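# Find and place the matching domino at a line end

## Task

Flip the face-down dominoes to discover the single one whose number matches an open end of the domino line; tipping one onto the table is allowed as long as the gripper is not touching it when it lands. Set that domino down flat and face up, its matching half against that open end, so the line carries on straight. Every domino already in the line must stay where it was, resting against its neighbours, and all other dominoes must end up well away from the line. Finally open the grippers and withdraw; anything that stays in place only because the robot holds it does not count.

## Robot and tools

Robot: two arms, left_arm and right_arm, each with a two-finger gripper. All poses use one scene frame: origin on the table surface midway between the arms, +x reaching out over the table, +z up, and left_arm sits on the +y side. The names left/right are labels, not image sides. A gripper's fingers extend along its own +z axis and close along its own y axis. end_effector_position is the point between the finger pads, roughly 1 cm short of the fingertips.

The 16-number row (used by execute_actions and move): left_arm x, y, z, qw, qx, qy, qz, opening, then right_arm x, y, z, qw, qx, qy, qz, opening. All 16 are always required even if one arm is idle. x, y, z are an absolute target position in metres in the scene frame; qw..qz are an absolute target orientation quaternion, w first. So each arm's part is a pose, not an offset. opening runs from -1 (closed) to +1 (fully open, 0.094 m). A call is refused outright if a target lies more than 0.6 m from that arm's last reported position along any axis of its gripper. To hold an orientation steady, repeat the same quaternion every time rather than copying the drifting reported one; to park an arm, resend its last reported full pose and the opening it should keep.

execute_actions: argument actions is a list with zero or one entry. {"actions": []} just returns the current state. An entry with "rows" (1 to 15 rows) and optional "steps" (1 to 15, default 15) drives the arms; each row lasts one control step of 1/30 s and the final row repeats to fill the count. An entry with only "steps" (up to 300) is a wait measured from the previous result, so your reply time eats into it. Optional "pictures" (boolean) toggles camera images; by default they are included.

Each step, the commanded pose is clipped to at most 70 mm and 16 degrees from the measured gripper pose, then joints follow by damped inverse kinematics, favouring position over orientation. After the last step an arm only continues to its last clipped pose, so a distant target needs several calls; check the result and send the remainder.

move: target is one 16-number row (absolute poses as above); speed is in m/s, 0.002 to 0.5, default 0.25, with rotation capped at twice that in rad/s. Both grippers travel straight lines that finish together, lasting 0.5 to 10 s; longer paths are cut off at 10 s. Openings are applied at the start. Paths ignore obstacles and the other arm, and grippers can lag, wander or overshoot speed near full reach. Faster contact hits harder, and aiming beyond a contact presses harder. The result adds a move: line giving the ending (done, off_target, moving, held, fault), which limits acted (paced = pose was clipped; held = a check blocked some steps, after which the arm may jump fast) and each gripper's distance from its target.

wait: seconds from 0 to 10; the robot gets no new command meanwhile.

zoom_image: camera is one of cam_high, cam_low, cam_left_wrist, cam_right_wrist; region is [x0, y0, x1, y1] in pixels of that camera's latest image, origin top-left, at most 504 by 504. All four images are 896x504. cam_high looks down from above (around x 0.31, z 1.22), cam_low views from the far side at low height, and each wrist camera rides its hand. Calibration (K, distortion, T_world_to_cam) is supplied and may be off by a couple of degrees and millimetres; results note cameras whose numbers changed.

finished_scene: scene is the number of the current scene. Replying with no tool call ends everything.

Reading results: the state line shows left_arm: ... | right_arm: ... with each gripper's position and quaternion; printed positions can be off, more so at long reach. Motions often stop a centimetre or more from the target, usually too low. A pose unreachable line names the arm whose command the clearance check altered or blocked; HELD flags the steps where that occurred. A Hand target line shows where each gripper is currently being driven. grip_measured is finger opening on the command scale (the last Joint positions value is metres), with a fixed per-gripper error up to about 1 mm. To grip, command an opening about 0.03 below grip_measured; a smaller gap grips lighter. Pad force tops out near 50 to 62 N, less on very thin parts. The simulation keeps running while you think.

Joint limits (rad): waist -2.880 to 2.880, shoulder 0.000 to 3.142, elbow 0.000 to 3.019, wrist pitch -1.693 to 1.571, wrist yaw -1.571 to 1.571, wrist roll -2.094 to 2.094; the elbow cannot straighten fully.

Avoid: anything leaving the table (immediate failure), arms colliding or pushing on each other, drops, slams and hard presses, and bumping line dominoes. Held objects may occasionally be tugged and loose ones nudged. Carrying load heats motors: MOTOR HOT appears at 85 °C and at 100 °C an OVER-TEMPERATURE FAULT drops that arm; any FAULT stop is costly.

Each tool is called after ">>>" by a JSON object that holds its "name" and its "arguments".

## Session

>>> {"name": "execute_actions", "arguments": {"actions": []}}

Scene clock: 0.00 s of 7200.00 s.
left_arm: end_effector_position=(+0.5224, +0.5536, +0.1910) grip_measured=+1.000 end_effector_quat_wxyz=(+0.014, +0.109, +0.990, -0.094) | right_arm: end_effector_position=(+0.5644, -0.3785, +0.4704) grip_measured=+1.000 end_effector_quat_wxyz=(+0.689, +0.051, +0.721, -0.053)
Joint positions: left_arm=[ 0.705  2.001  1.968 -1.638  0.162  0.818  0.094] | right_arm=[ 0.01   1.059  1.026 -0.013  0.007 -0.006  0.094]
Joint velocities: left_arm=[-0.005 -0.015 -0.007 -0.017 -0.022  0.037  0.   ] | right_arm=[-0.005 -0.015 -0.007  0.017 -0.022  0.037  0.   ]
Hand target (left_arm): +0.528, +0.557, +0.202; +0.025, +0.110, +0.990, -0.085
Hand target (right_arm): +0.564, -0.378, +0.494; +0.704, +0.050, +0.707, -0.054
camera_calibration (this result's frames):
cam_left_wrist: T_world_to_cam=[[-0.213271, -0.959085, 0.186205, 0.608454], [-0.795091, 0.281138, 0.537394, 0.165648], [-0.567756, -0.0334391, -0.822518, 0.592753], [0, 0, 0, 1]] pos_world=[0.598009, 0.556809, 0.285234]

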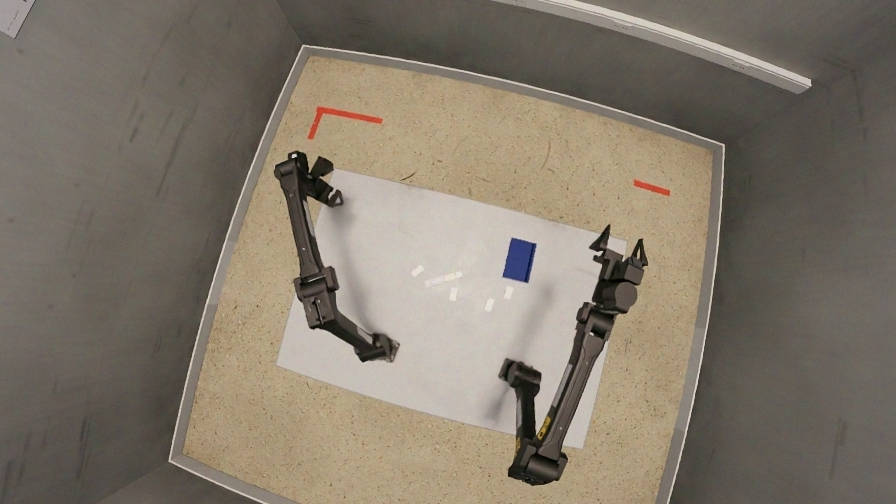

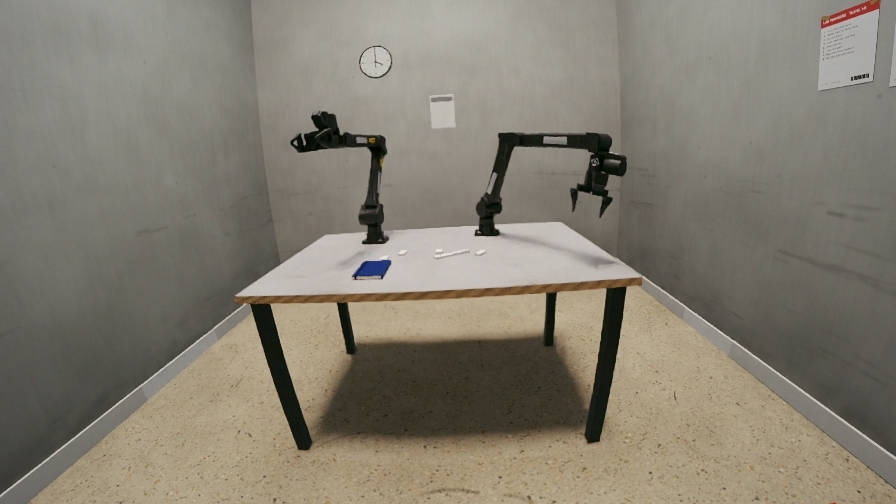

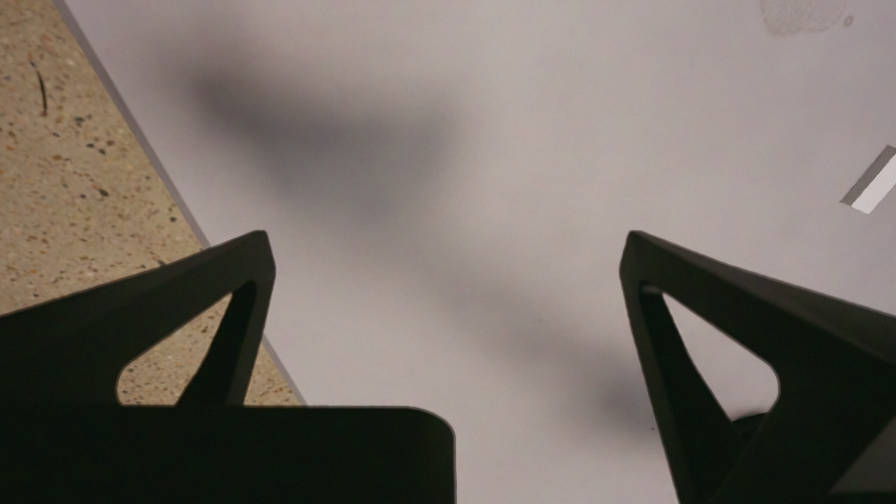

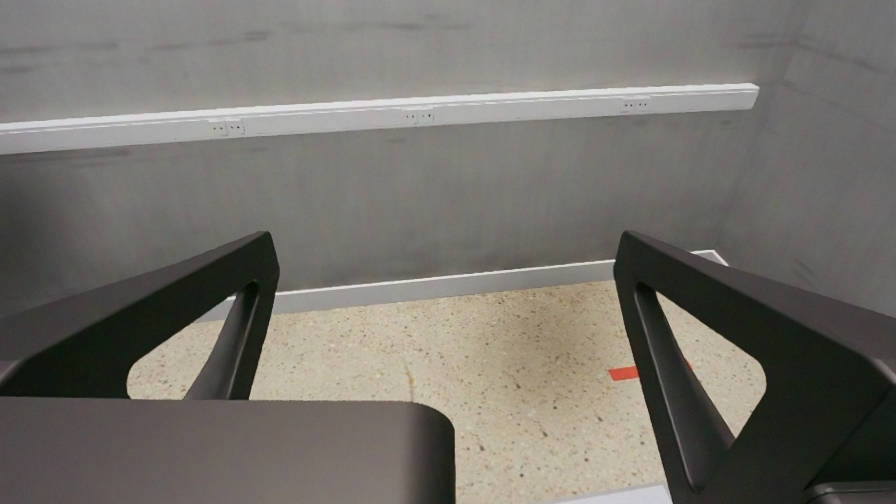

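>>> {"name": "zoom_image", "arguments": {"camera": "cam_high", "region": [400, 230, 550, 330]}}

Region (400, 230, 550, 330) of cam_high's 896x504 image, scaled by 3.360, with more detail than that image has.

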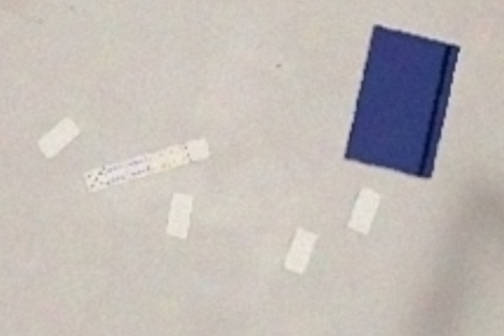

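>>> {"name": "move", "arguments": {"target": [0.32,0.16,0.18,0.3207,0.1642,0.9311,-0.0565,1, 0.30,-0.15,0.18,0.3145,-0.2447,0.9133,0.0843,1], "speed": 0.3}}

Scene clock: 12.70 s of 7200.00 s.
left_arm: end_effector_position=(+0.3194, +0.1611, +0.1766) grip_measured=+1.000 end_effector_quat_wxyz=(+0.319, +0.165, +0.932, -0.054) | right_arm: end_effector_position=(+0.2935, -0.1539, +0.1858) grip_measured=+1.000 end_effector_quat_wxyz=(+0.322, -0.257, +0.908, +0.074)
Joint positions: left_arm=[-0.103  0.765  0.58  -0.731  0.077  0.108  0.094] | right_arm=[ 0.725  0.625  0.548 -0.822  0.046  0.006  0.094]
Joint velocities: left_arm=[ 0.005 -0.005  0.002 -0.012 -0.022 -0.037  0.   ] | right_arm=[-0.015 -0.005 -0.007 -0.012  0.037 -0.037  0.   ]
Hand target (left_arm): +0.322, +0.162, +0.177; +0.327, +0.159, +0.930, -0.054
Hand target (right_arm): +0.292, -0.155, +0.185; +0.316, -0.253, +0.912, +0.073
Off the commanded pose (left_arm): 0.004 m, 0 deg.
Off the commanded pose (right_arm): 0.010 m, 2 deg.
After step 90, 7.23 s passed at rest.
move: done
camera_calibration (this result's frames):
cam_left_wrist: T_world_to_cam=[[-0.340803, -0.940135, 0.000297572, 0.261956], [-0.939676, 0.340627, -0.0313579, 0.259405], [0.0293793, -0.0109665, -0.999508, 0.289481], [0, 0, 0, 1]] pos_world=[0.324527, 0.161089, 0.297395]
cam_right_wrist: T_world_to_cam=[[0.517932, -0.855161, 0.0211139, -0.285379], [-0.853427, -0.518252, -0.0554721, 0.183586], [0.0583799, 0.0107116, -0.998237, 0.296447], [0, 0, 0, 1]] pos_world=[0.287178, -0.152077, 0.312134]

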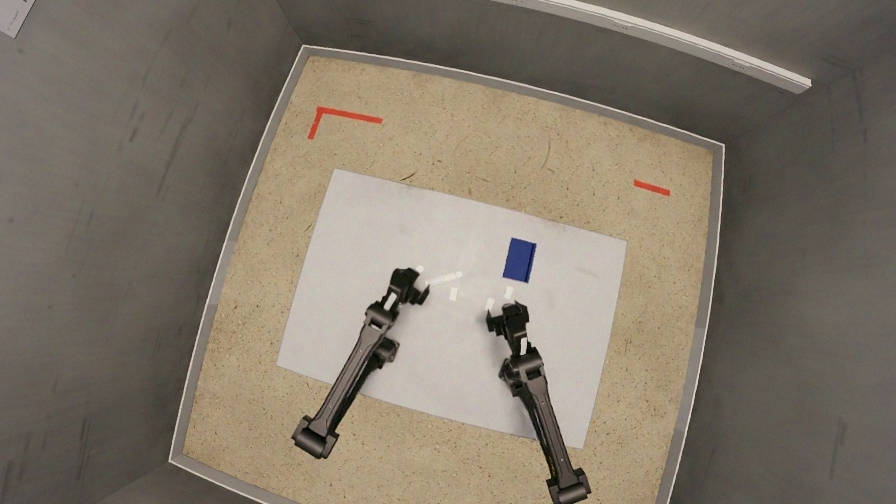

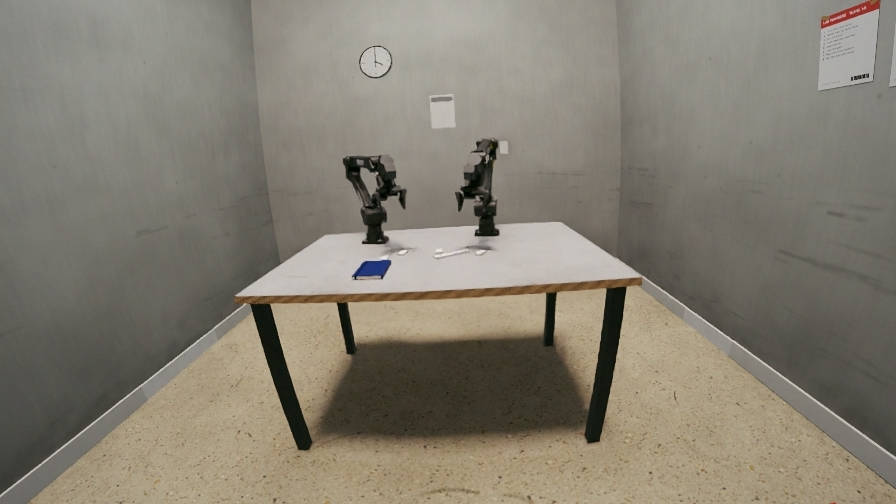

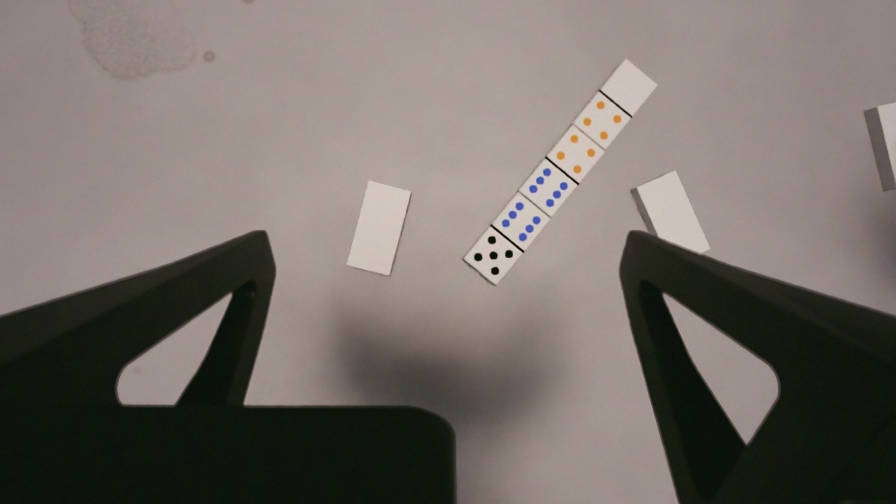

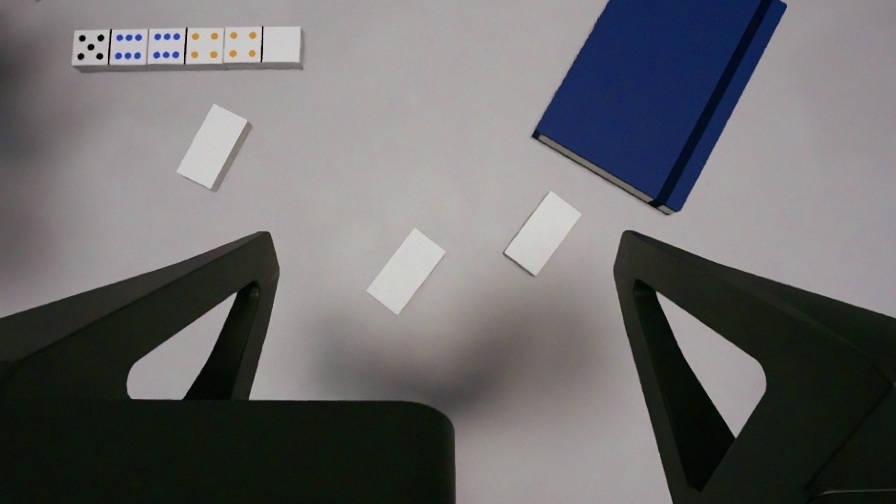

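>>> {"name": "move", "arguments": {"target": [0.375,0.183,0.05,-0.2716,0.2804,0.9169,0.083,0.0, 0.297,-0.134,0.05,-0.2835,0.0544,0.9573,0.0161,0.0], "speed": 0.25}}

Scene clock: 32.90 s of 7200.00 s.
left_arm: end_effector_position=(+0.3606, +0.1890, +0.0449) grip_measured=+0.002 end_effector_quat_wxyz=(-0.280, +0.281, +0.915, +0.077) | right_arm: end_effector_position=(+0.2778, -0.1404, +0.0480) grip_measured=+0.002 end_effector_quat_wxyz=(-0.294, +0.040, +0.955, +0.014)
Joint positions: left_arm=[-0.125  1.817  1.167 -1.485 -0.18   0.305  0.047] | right_arm=[ 0.593  1.627  0.911 -1.384 -0.289  0.447  0.047]
Joint velocities: left_arm=[ 0.005 -0.005 -0.007 -0.017  0.066 -0.037 -0.   ] | right_arm=[-0.005 -0.005 -0.012  0.002 -0.037  0.007  0.   ]
Hand target (left_arm): +0.375, +0.183, +0.052; -0.271, +0.289, +0.914, +0.080
Hand target (right_arm): +0.292, -0.136, +0.057; -0.286, +0.049, +0.957, +0.020
Off the commanded pose (left_arm): 0.016 m, 1 deg.
Off the commanded pose (right_arm): 0.020 m, 2 deg.
After step 90, 14.00 s passed at rest.
move: off_target (left_arm, right_arm)
camera_calibration (this result's frames):
cam_left_wrist: T_world_to_cam=[[-0.553346, -0.832801, 0.0158328, 0.357902], [-0.28119, 0.204658, 0.937575, 0.0291668], [-0.784054, 0.514351, -0.347422, 0.321651], [0, 0, 0, 1]] pos_world=[0.458437, 0.12665, 0.0787361]
cam_right_wrist: T_world_to_cam=[[-0.0944269, -0.995473, -0.010857, -0.11084], [-0.347937, 0.0227821, 0.937241, 0.0574705], [-0.932751, 0.0922783, -0.348513, 0.415185], [0, 0, 0, 1]] pos_world=[0.396794, -0.14996, 0.0896303]

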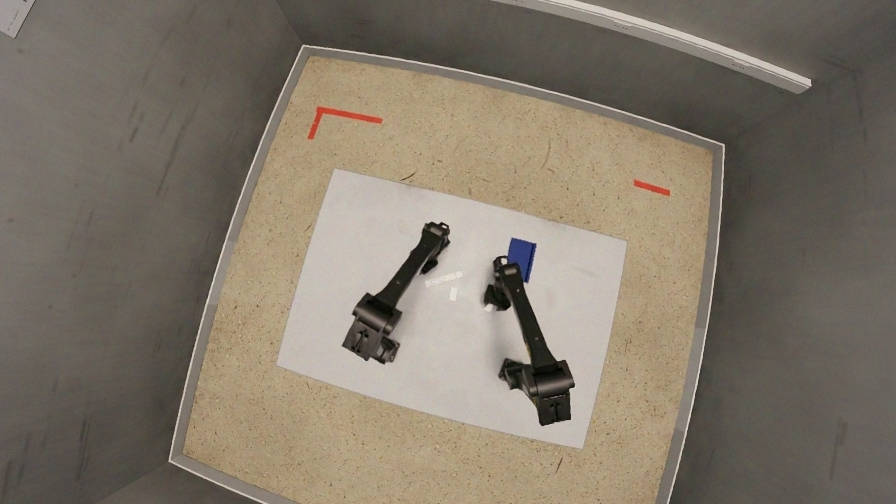

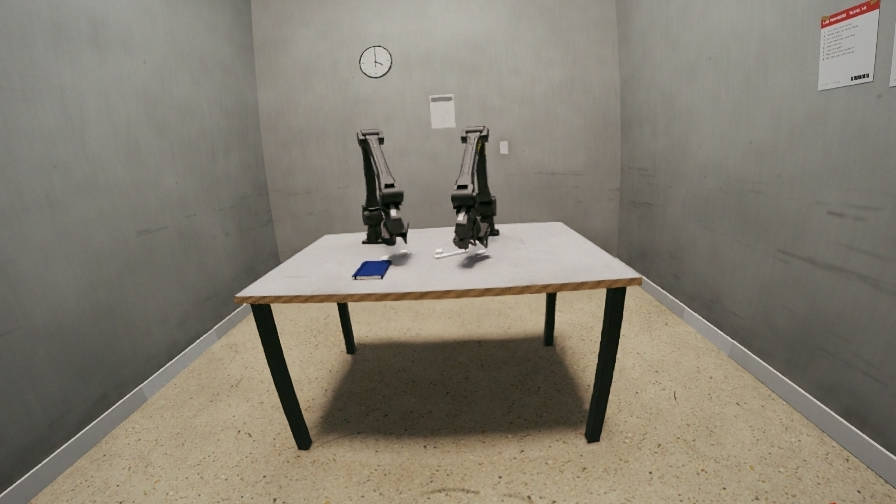

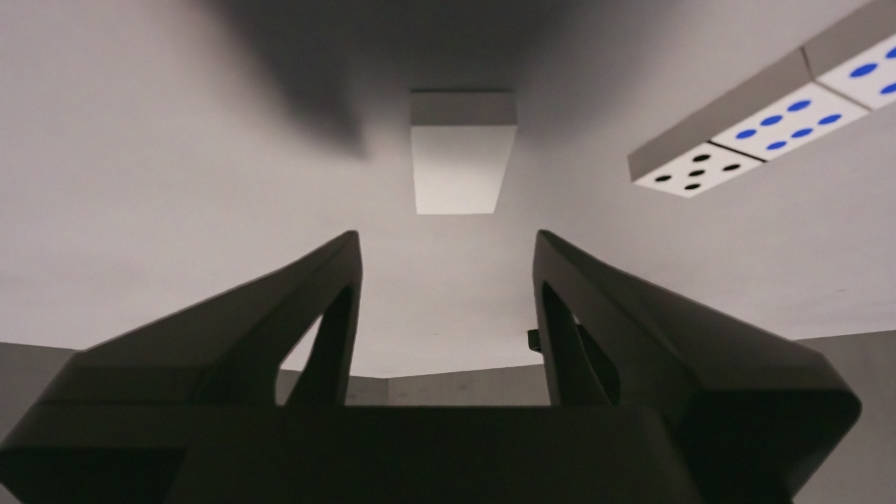

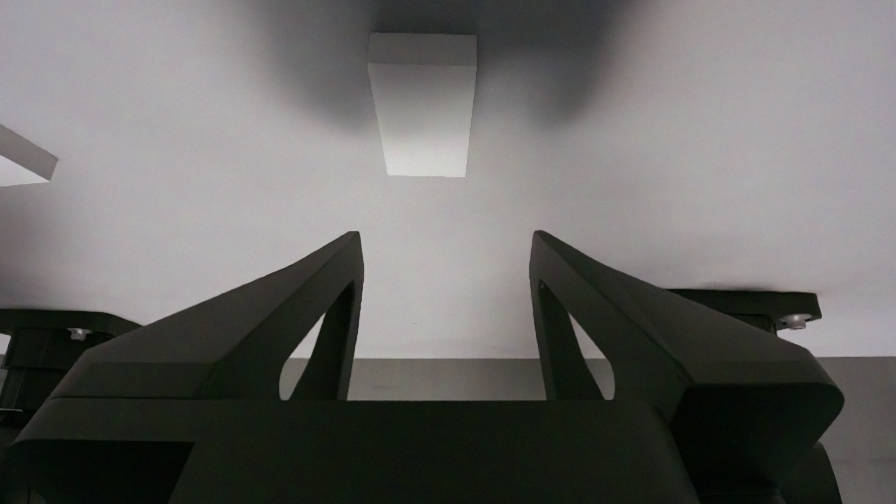

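>>> {"name": "move", "arguments": {"target": [0.374,0.179,0.026,-0.2716,0.2804,0.9169,0.083,0.0, 0.308,-0.129,0.028,-0.2835,0.0544,0.9573,0.0161,0.0], "speed": 0.04}}

Scene clock: 38.37 s of 7200.00 s.
left_arm: end_effector_position=(+0.3623, +0.1849, +0.0304) grip_measured=+0.002 end_effector_quat_wxyz=(-0.282, +0.281, +0.914, +0.080) | right_arm: end_effector_position=(+0.2884, -0.1354, +0.0267) grip_measured=+0.002 end_effector_quat_wxyz=(-0.302, +0.048, +0.952, +0.008)
Joint positions: left_arm=[-0.135  1.85   1.167 -1.459 -0.18   0.294  0.047] | right_arm=[ 0.593  1.707  0.936 -1.348 -0.289  0.462  0.047]
Joint velocities: left_arm=[-0.005  0.015 -0.002 -0.007 -0.095 -0.007 -0.001] | right_arm=[-0.005 -0.024  0.002  0.022 -0.051 -0.007 -0.001]
Hand target (left_arm): +0.374, +0.179, +0.026; -0.272, +0.281, +0.917, +0.083
Hand target (right_arm): +0.307, -0.129, +0.028; -0.283, +0.055, +0.957, +0.016
Off the commanded pose (left_arm): 0.014 m, 1 deg.
Off the commanded pose (right_arm): 0.021 m, 2 deg.
After step 90, 1.23 s passed at rest.
move: off_target (left_arm, right_arm)
camera_calibration (this result's frames):
cam_left_wrist: T_world_to_cam=[[-0.554182, -0.832309, 0.0120506, 0.356041], [-0.278096, 0.198773, 0.939762, 0.0440453], [-0.784567, 0.517447, -0.341618, 0.319502], [0, 0, 0, 1]] pos_world=[0.460231, 0.122256, 0.0634649]
cam_right_wrist: T_world_to_cam=[[-0.106015, -0.994341, 0.0068149, -0.102075], [-0.331047, 0.0417565, 0.94269, 0.0784894], [-0.93764, 0.0976832, -0.3336, 0.41892], [0, 0, 0, 1]] pos_world=[0.407958, -0.145696, 0.0664562]

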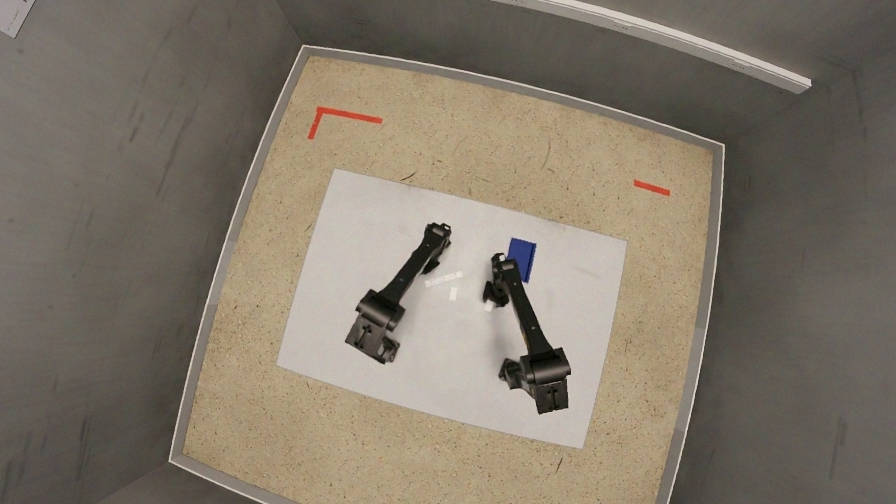

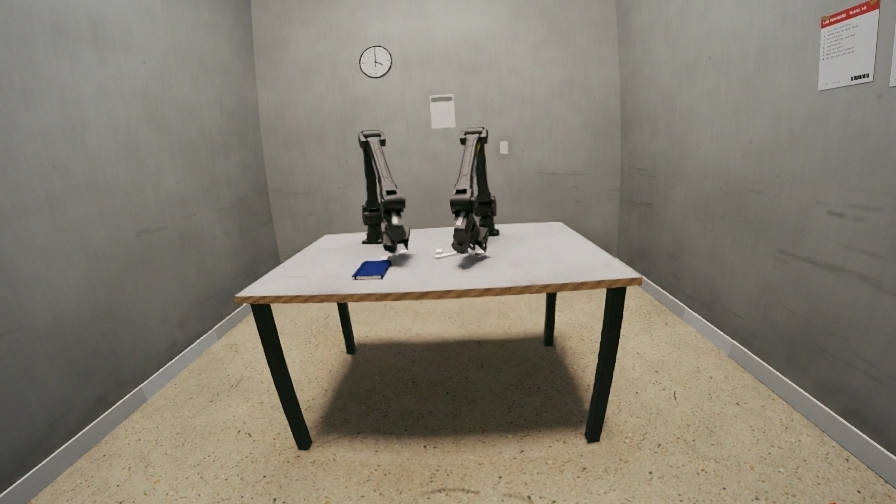

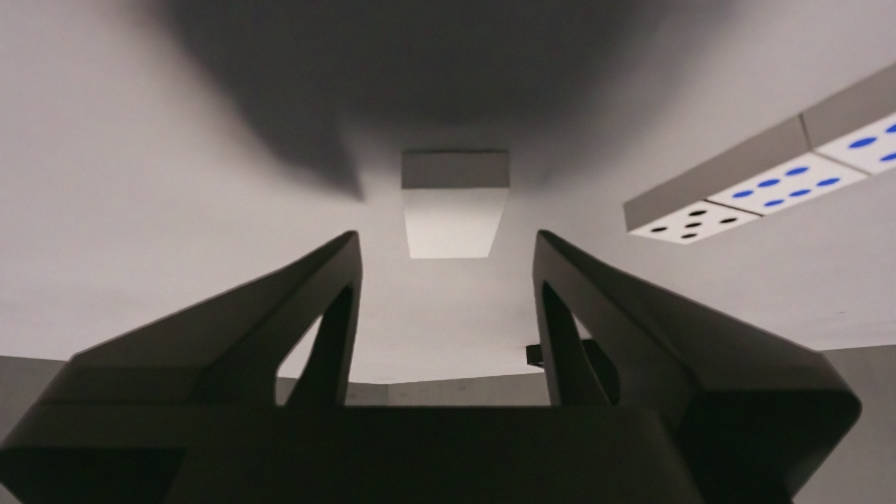

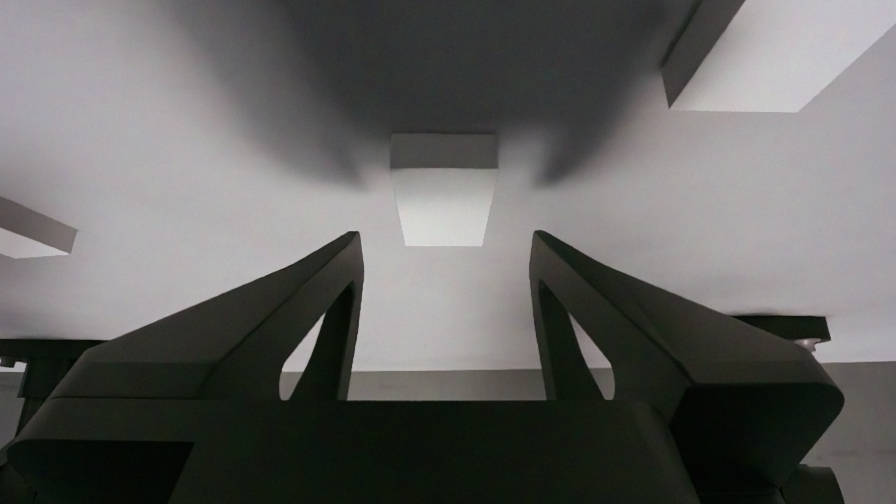

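>>> {"name": "move", "arguments": {"target": [0.378,0.177,0.007,-0.2716,0.2804,0.9169,0.083,-0.1, 0.316,-0.128,0.012,-0.2835,0.0544,0.9573,0.0161,-0.1], "speed": 0.025}}

Scene clock: 42.73 s of 7200.00 s.
left_arm: end_effector_position=(+0.3651, +0.1841, +0.0168) grip_measured=-0.098 end_effector_quat_wxyz=(-0.282, +0.278, +0.915, +0.081) | right_arm: end_effector_position=(+0.2962, -0.1331, +0.0118) grip_measured=-0.098 end_effector_quat_wxyz=(-0.301, +0.050, +0.952, +0.008)
Joint positions: left_arm=[-0.135  1.879  1.167 -1.429 -0.18   0.288  0.042] | right_arm=[ 0.589  1.753  0.949 -1.314 -0.288  0.462  0.042]
Joint velocities: left_arm=[-0.005 -0.015  0.007 -0.017  0.022 -0.037 -0.   ] | right_arm=[ 0.005 -0.015  0.012  0.007 -0.066  0.022  0.   ]
Hand target (left_arm): +0.378, +0.177, +0.008; -0.272, +0.280, +0.917, +0.083
Hand target (right_arm): +0.315, -0.128, +0.012; -0.283, +0.055, +0.957, +0.016
Off the commanded pose (left_arm): 0.018 m, 1 deg.
Off the commanded pose (right_arm): 0.020 m, 2 deg.
move: off_target (left_arm, right_arm)
camera_calibration (this result's frames):
cam_left_wrist: T_world_to_cam=[[-0.550309, -0.834918, 0.00850414, 0.356169], [-0.281111, 0.194857, 0.939685, 0.0595994], [-0.786217, 0.514726, -0.341936, 0.318596], [0, 0, 0, 1]] pos_world=[0.463242, 0.121769, 0.0499058]
cam_right_wrist: T_world_to_cam=[[-0.109843, -0.993919, 0.00768948, -0.0977116], [-0.331892, 0.0439692, 0.942292, 0.0956577], [-0.9369, 0.100952, -0.334704, 0.421322], [0, 0, 0, 1]] pos_world=[0.415752, -0.143857, 0.0516318]

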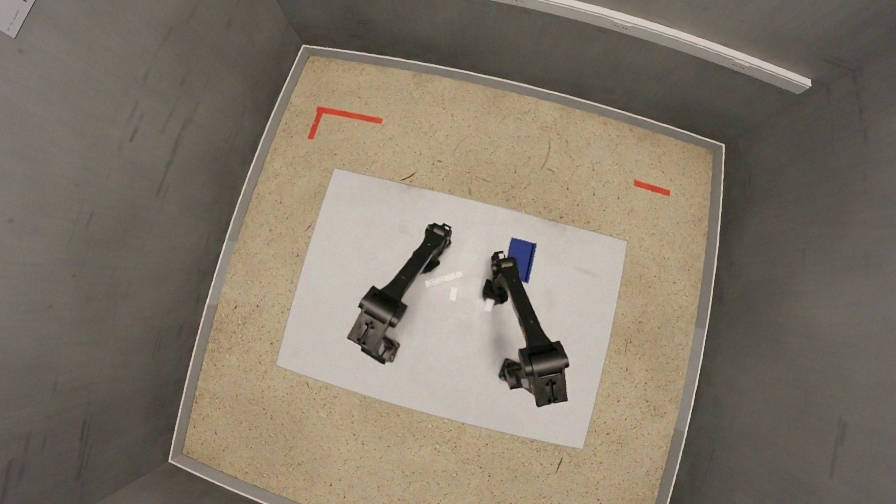

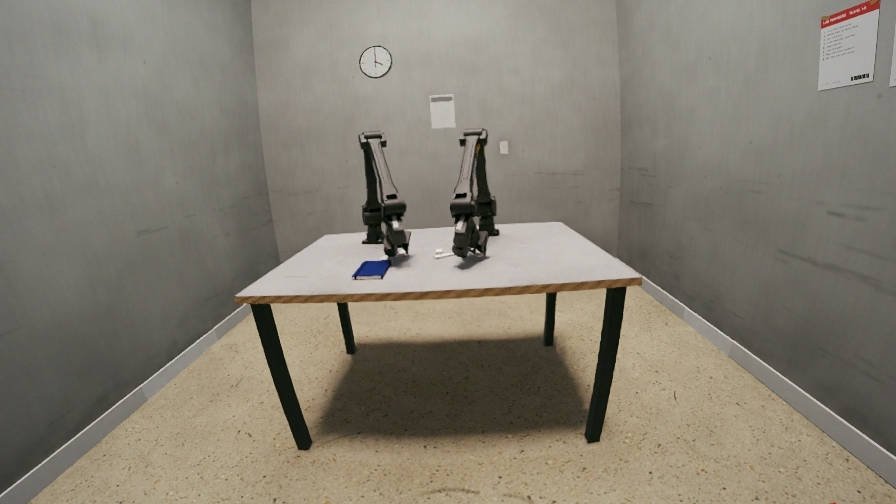

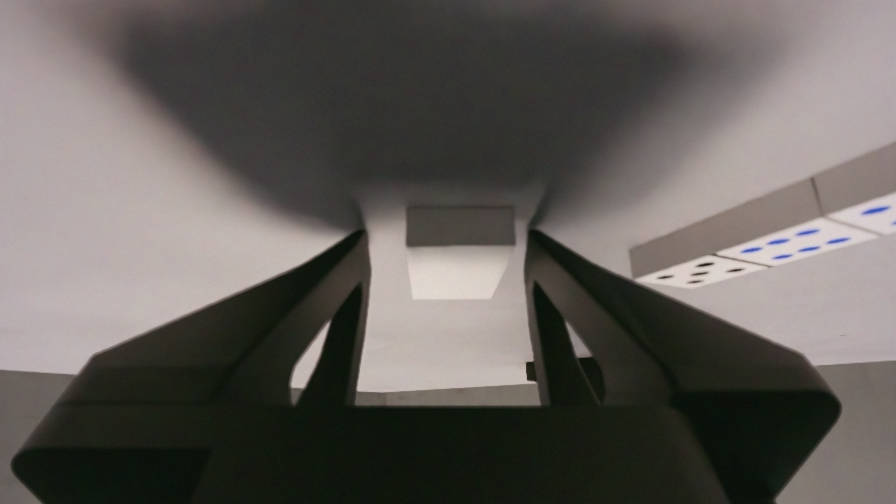

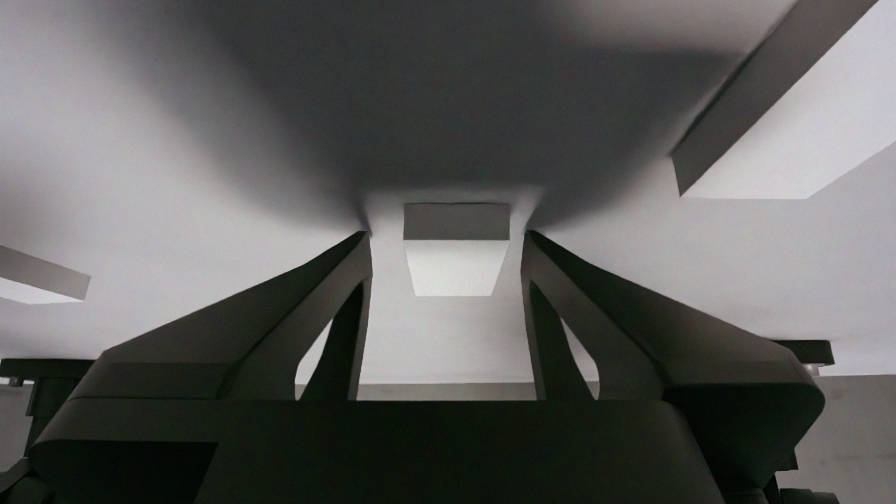

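>>> {"name": "move", "arguments": {"target": [0.378,0.177,0.012,-0.2716,0.2804,0.9169,0.083,-0.54, 0.316,-0.128,0.011,-0.2835,0.0544,0.9573,0.0161,-0.54], "speed": 0.02}}

Scene clock: 47.00 s of 7200.00 s.
left_arm: end_effector_position=(+0.3652, +0.1842, +0.0168) grip_measured=-0.483 end_effector_quat_wxyz=(-0.282, +0.278, +0.915, +0.081) | right_arm: end_effector_position=(+0.2961, -0.1331, +0.0115) grip_measured=-0.493 end_effector_quat_wxyz=(-0.301, +0.050, +0.952, +0.008)
Joint positions: left_arm=[-0.135  1.879  1.167 -1.429 -0.181  0.288  0.024] | right_arm=[ 0.589  1.754  0.949 -1.314 -0.288  0.462  0.024]
Joint velocities: left_arm=[-0.005  0.005 -0.002 -0.002  0.007 -0.022 -0.   ] | right_arm=[-0.024  0.005 -0.007 -0.002  0.051  0.007 -0.001]
Hand target (left_arm): +0.378, +0.177, +0.012; -0.271, +0.280, +0.917, +0.083
Hand target (right_arm): +0.315, -0.128, +0.011; -0.284, +0.055, +0.957, +0.016
Off the commanded pose (left_arm): 0.015 m, 1 deg.
Off the commanded pose (right_arm): 0.021 m, 2 deg.
After step 90, 0.03 s passed at rest.
move: off_target (left_arm, right_arm)
camera_calibration (this result's frames):
cam_left_wrist: T_world_to_cam=[[-0.550391, -0.834872, 0.00768337, 0.35633], [-0.281351, 0.19413, 0.939763, 0.0597895], [-0.786073, 0.515076, -0.34174, 0.318455], [0, 0, 0, 1]] pos_world=[0.463271, 0.121855, 0.0499027]
cam_right_wrist: T_world_to_cam=[[-0.109838, -0.993917, 0.00808705, -0.0977631], [-0.331241, 0.0442742, 0.942507, 0.095676], [-0.937131, 0.100844, -0.334089, 0.421225], [0, 0, 0, 1]] pos_world=[0.415697, -0.143882, 0.051342]

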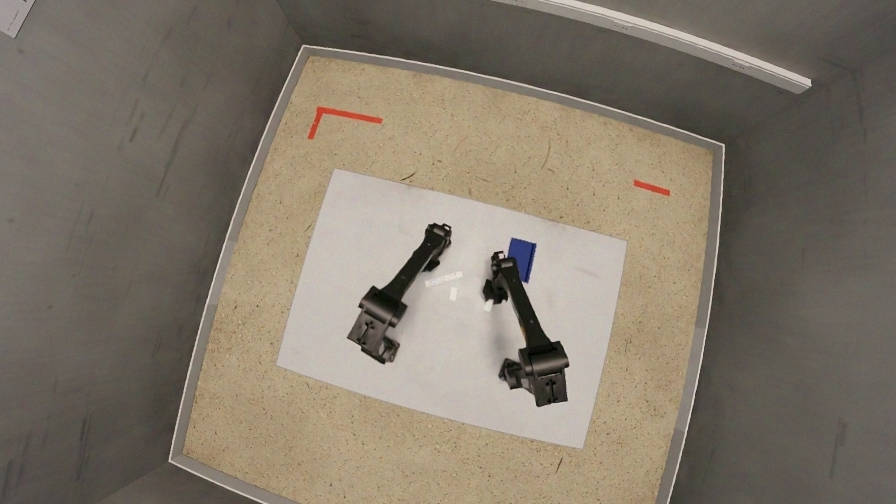

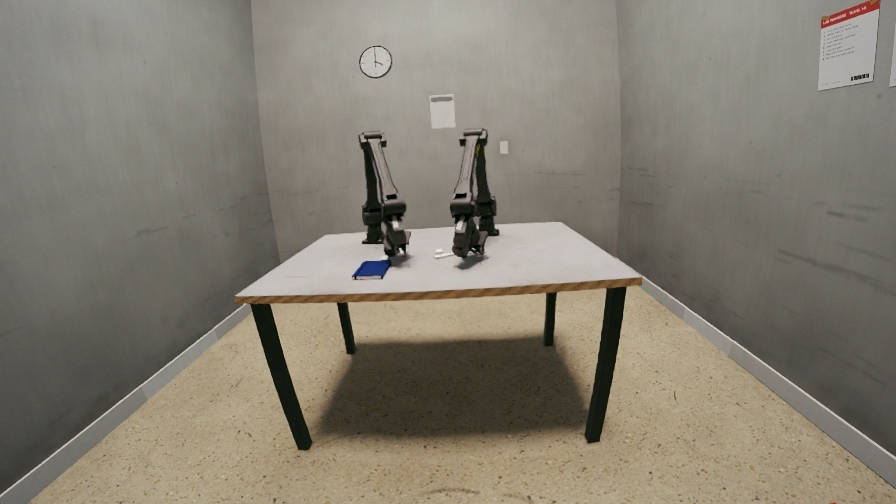

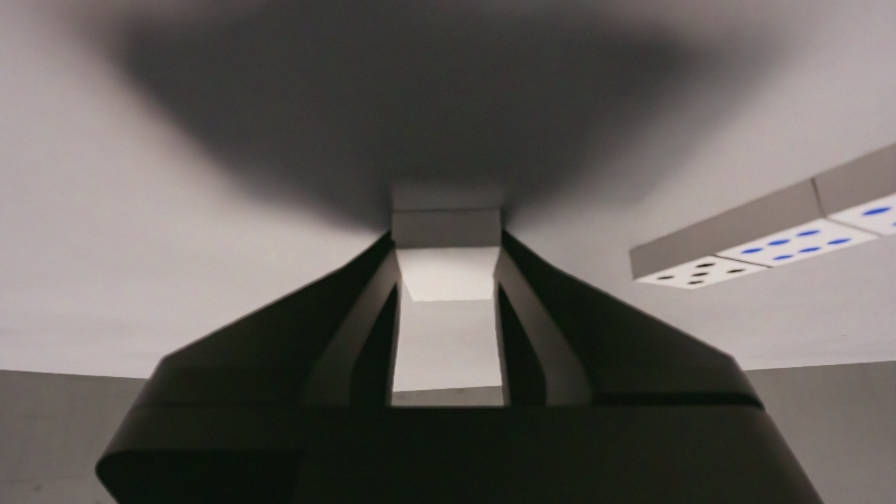

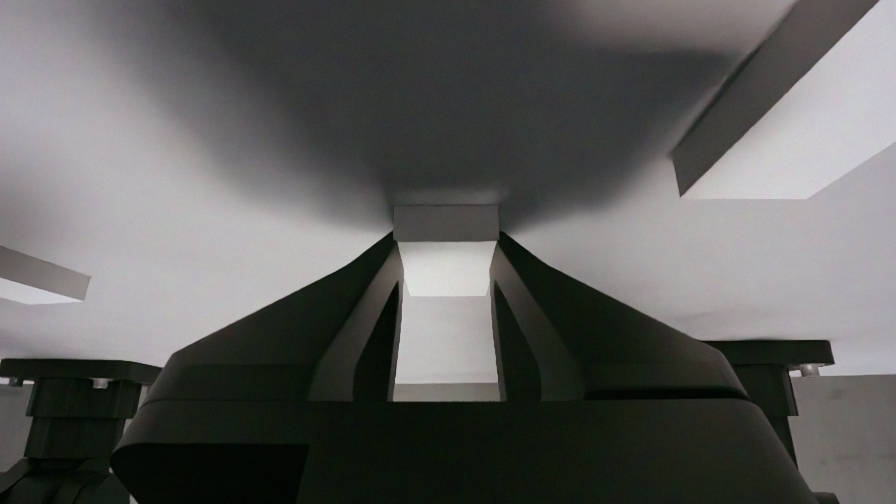

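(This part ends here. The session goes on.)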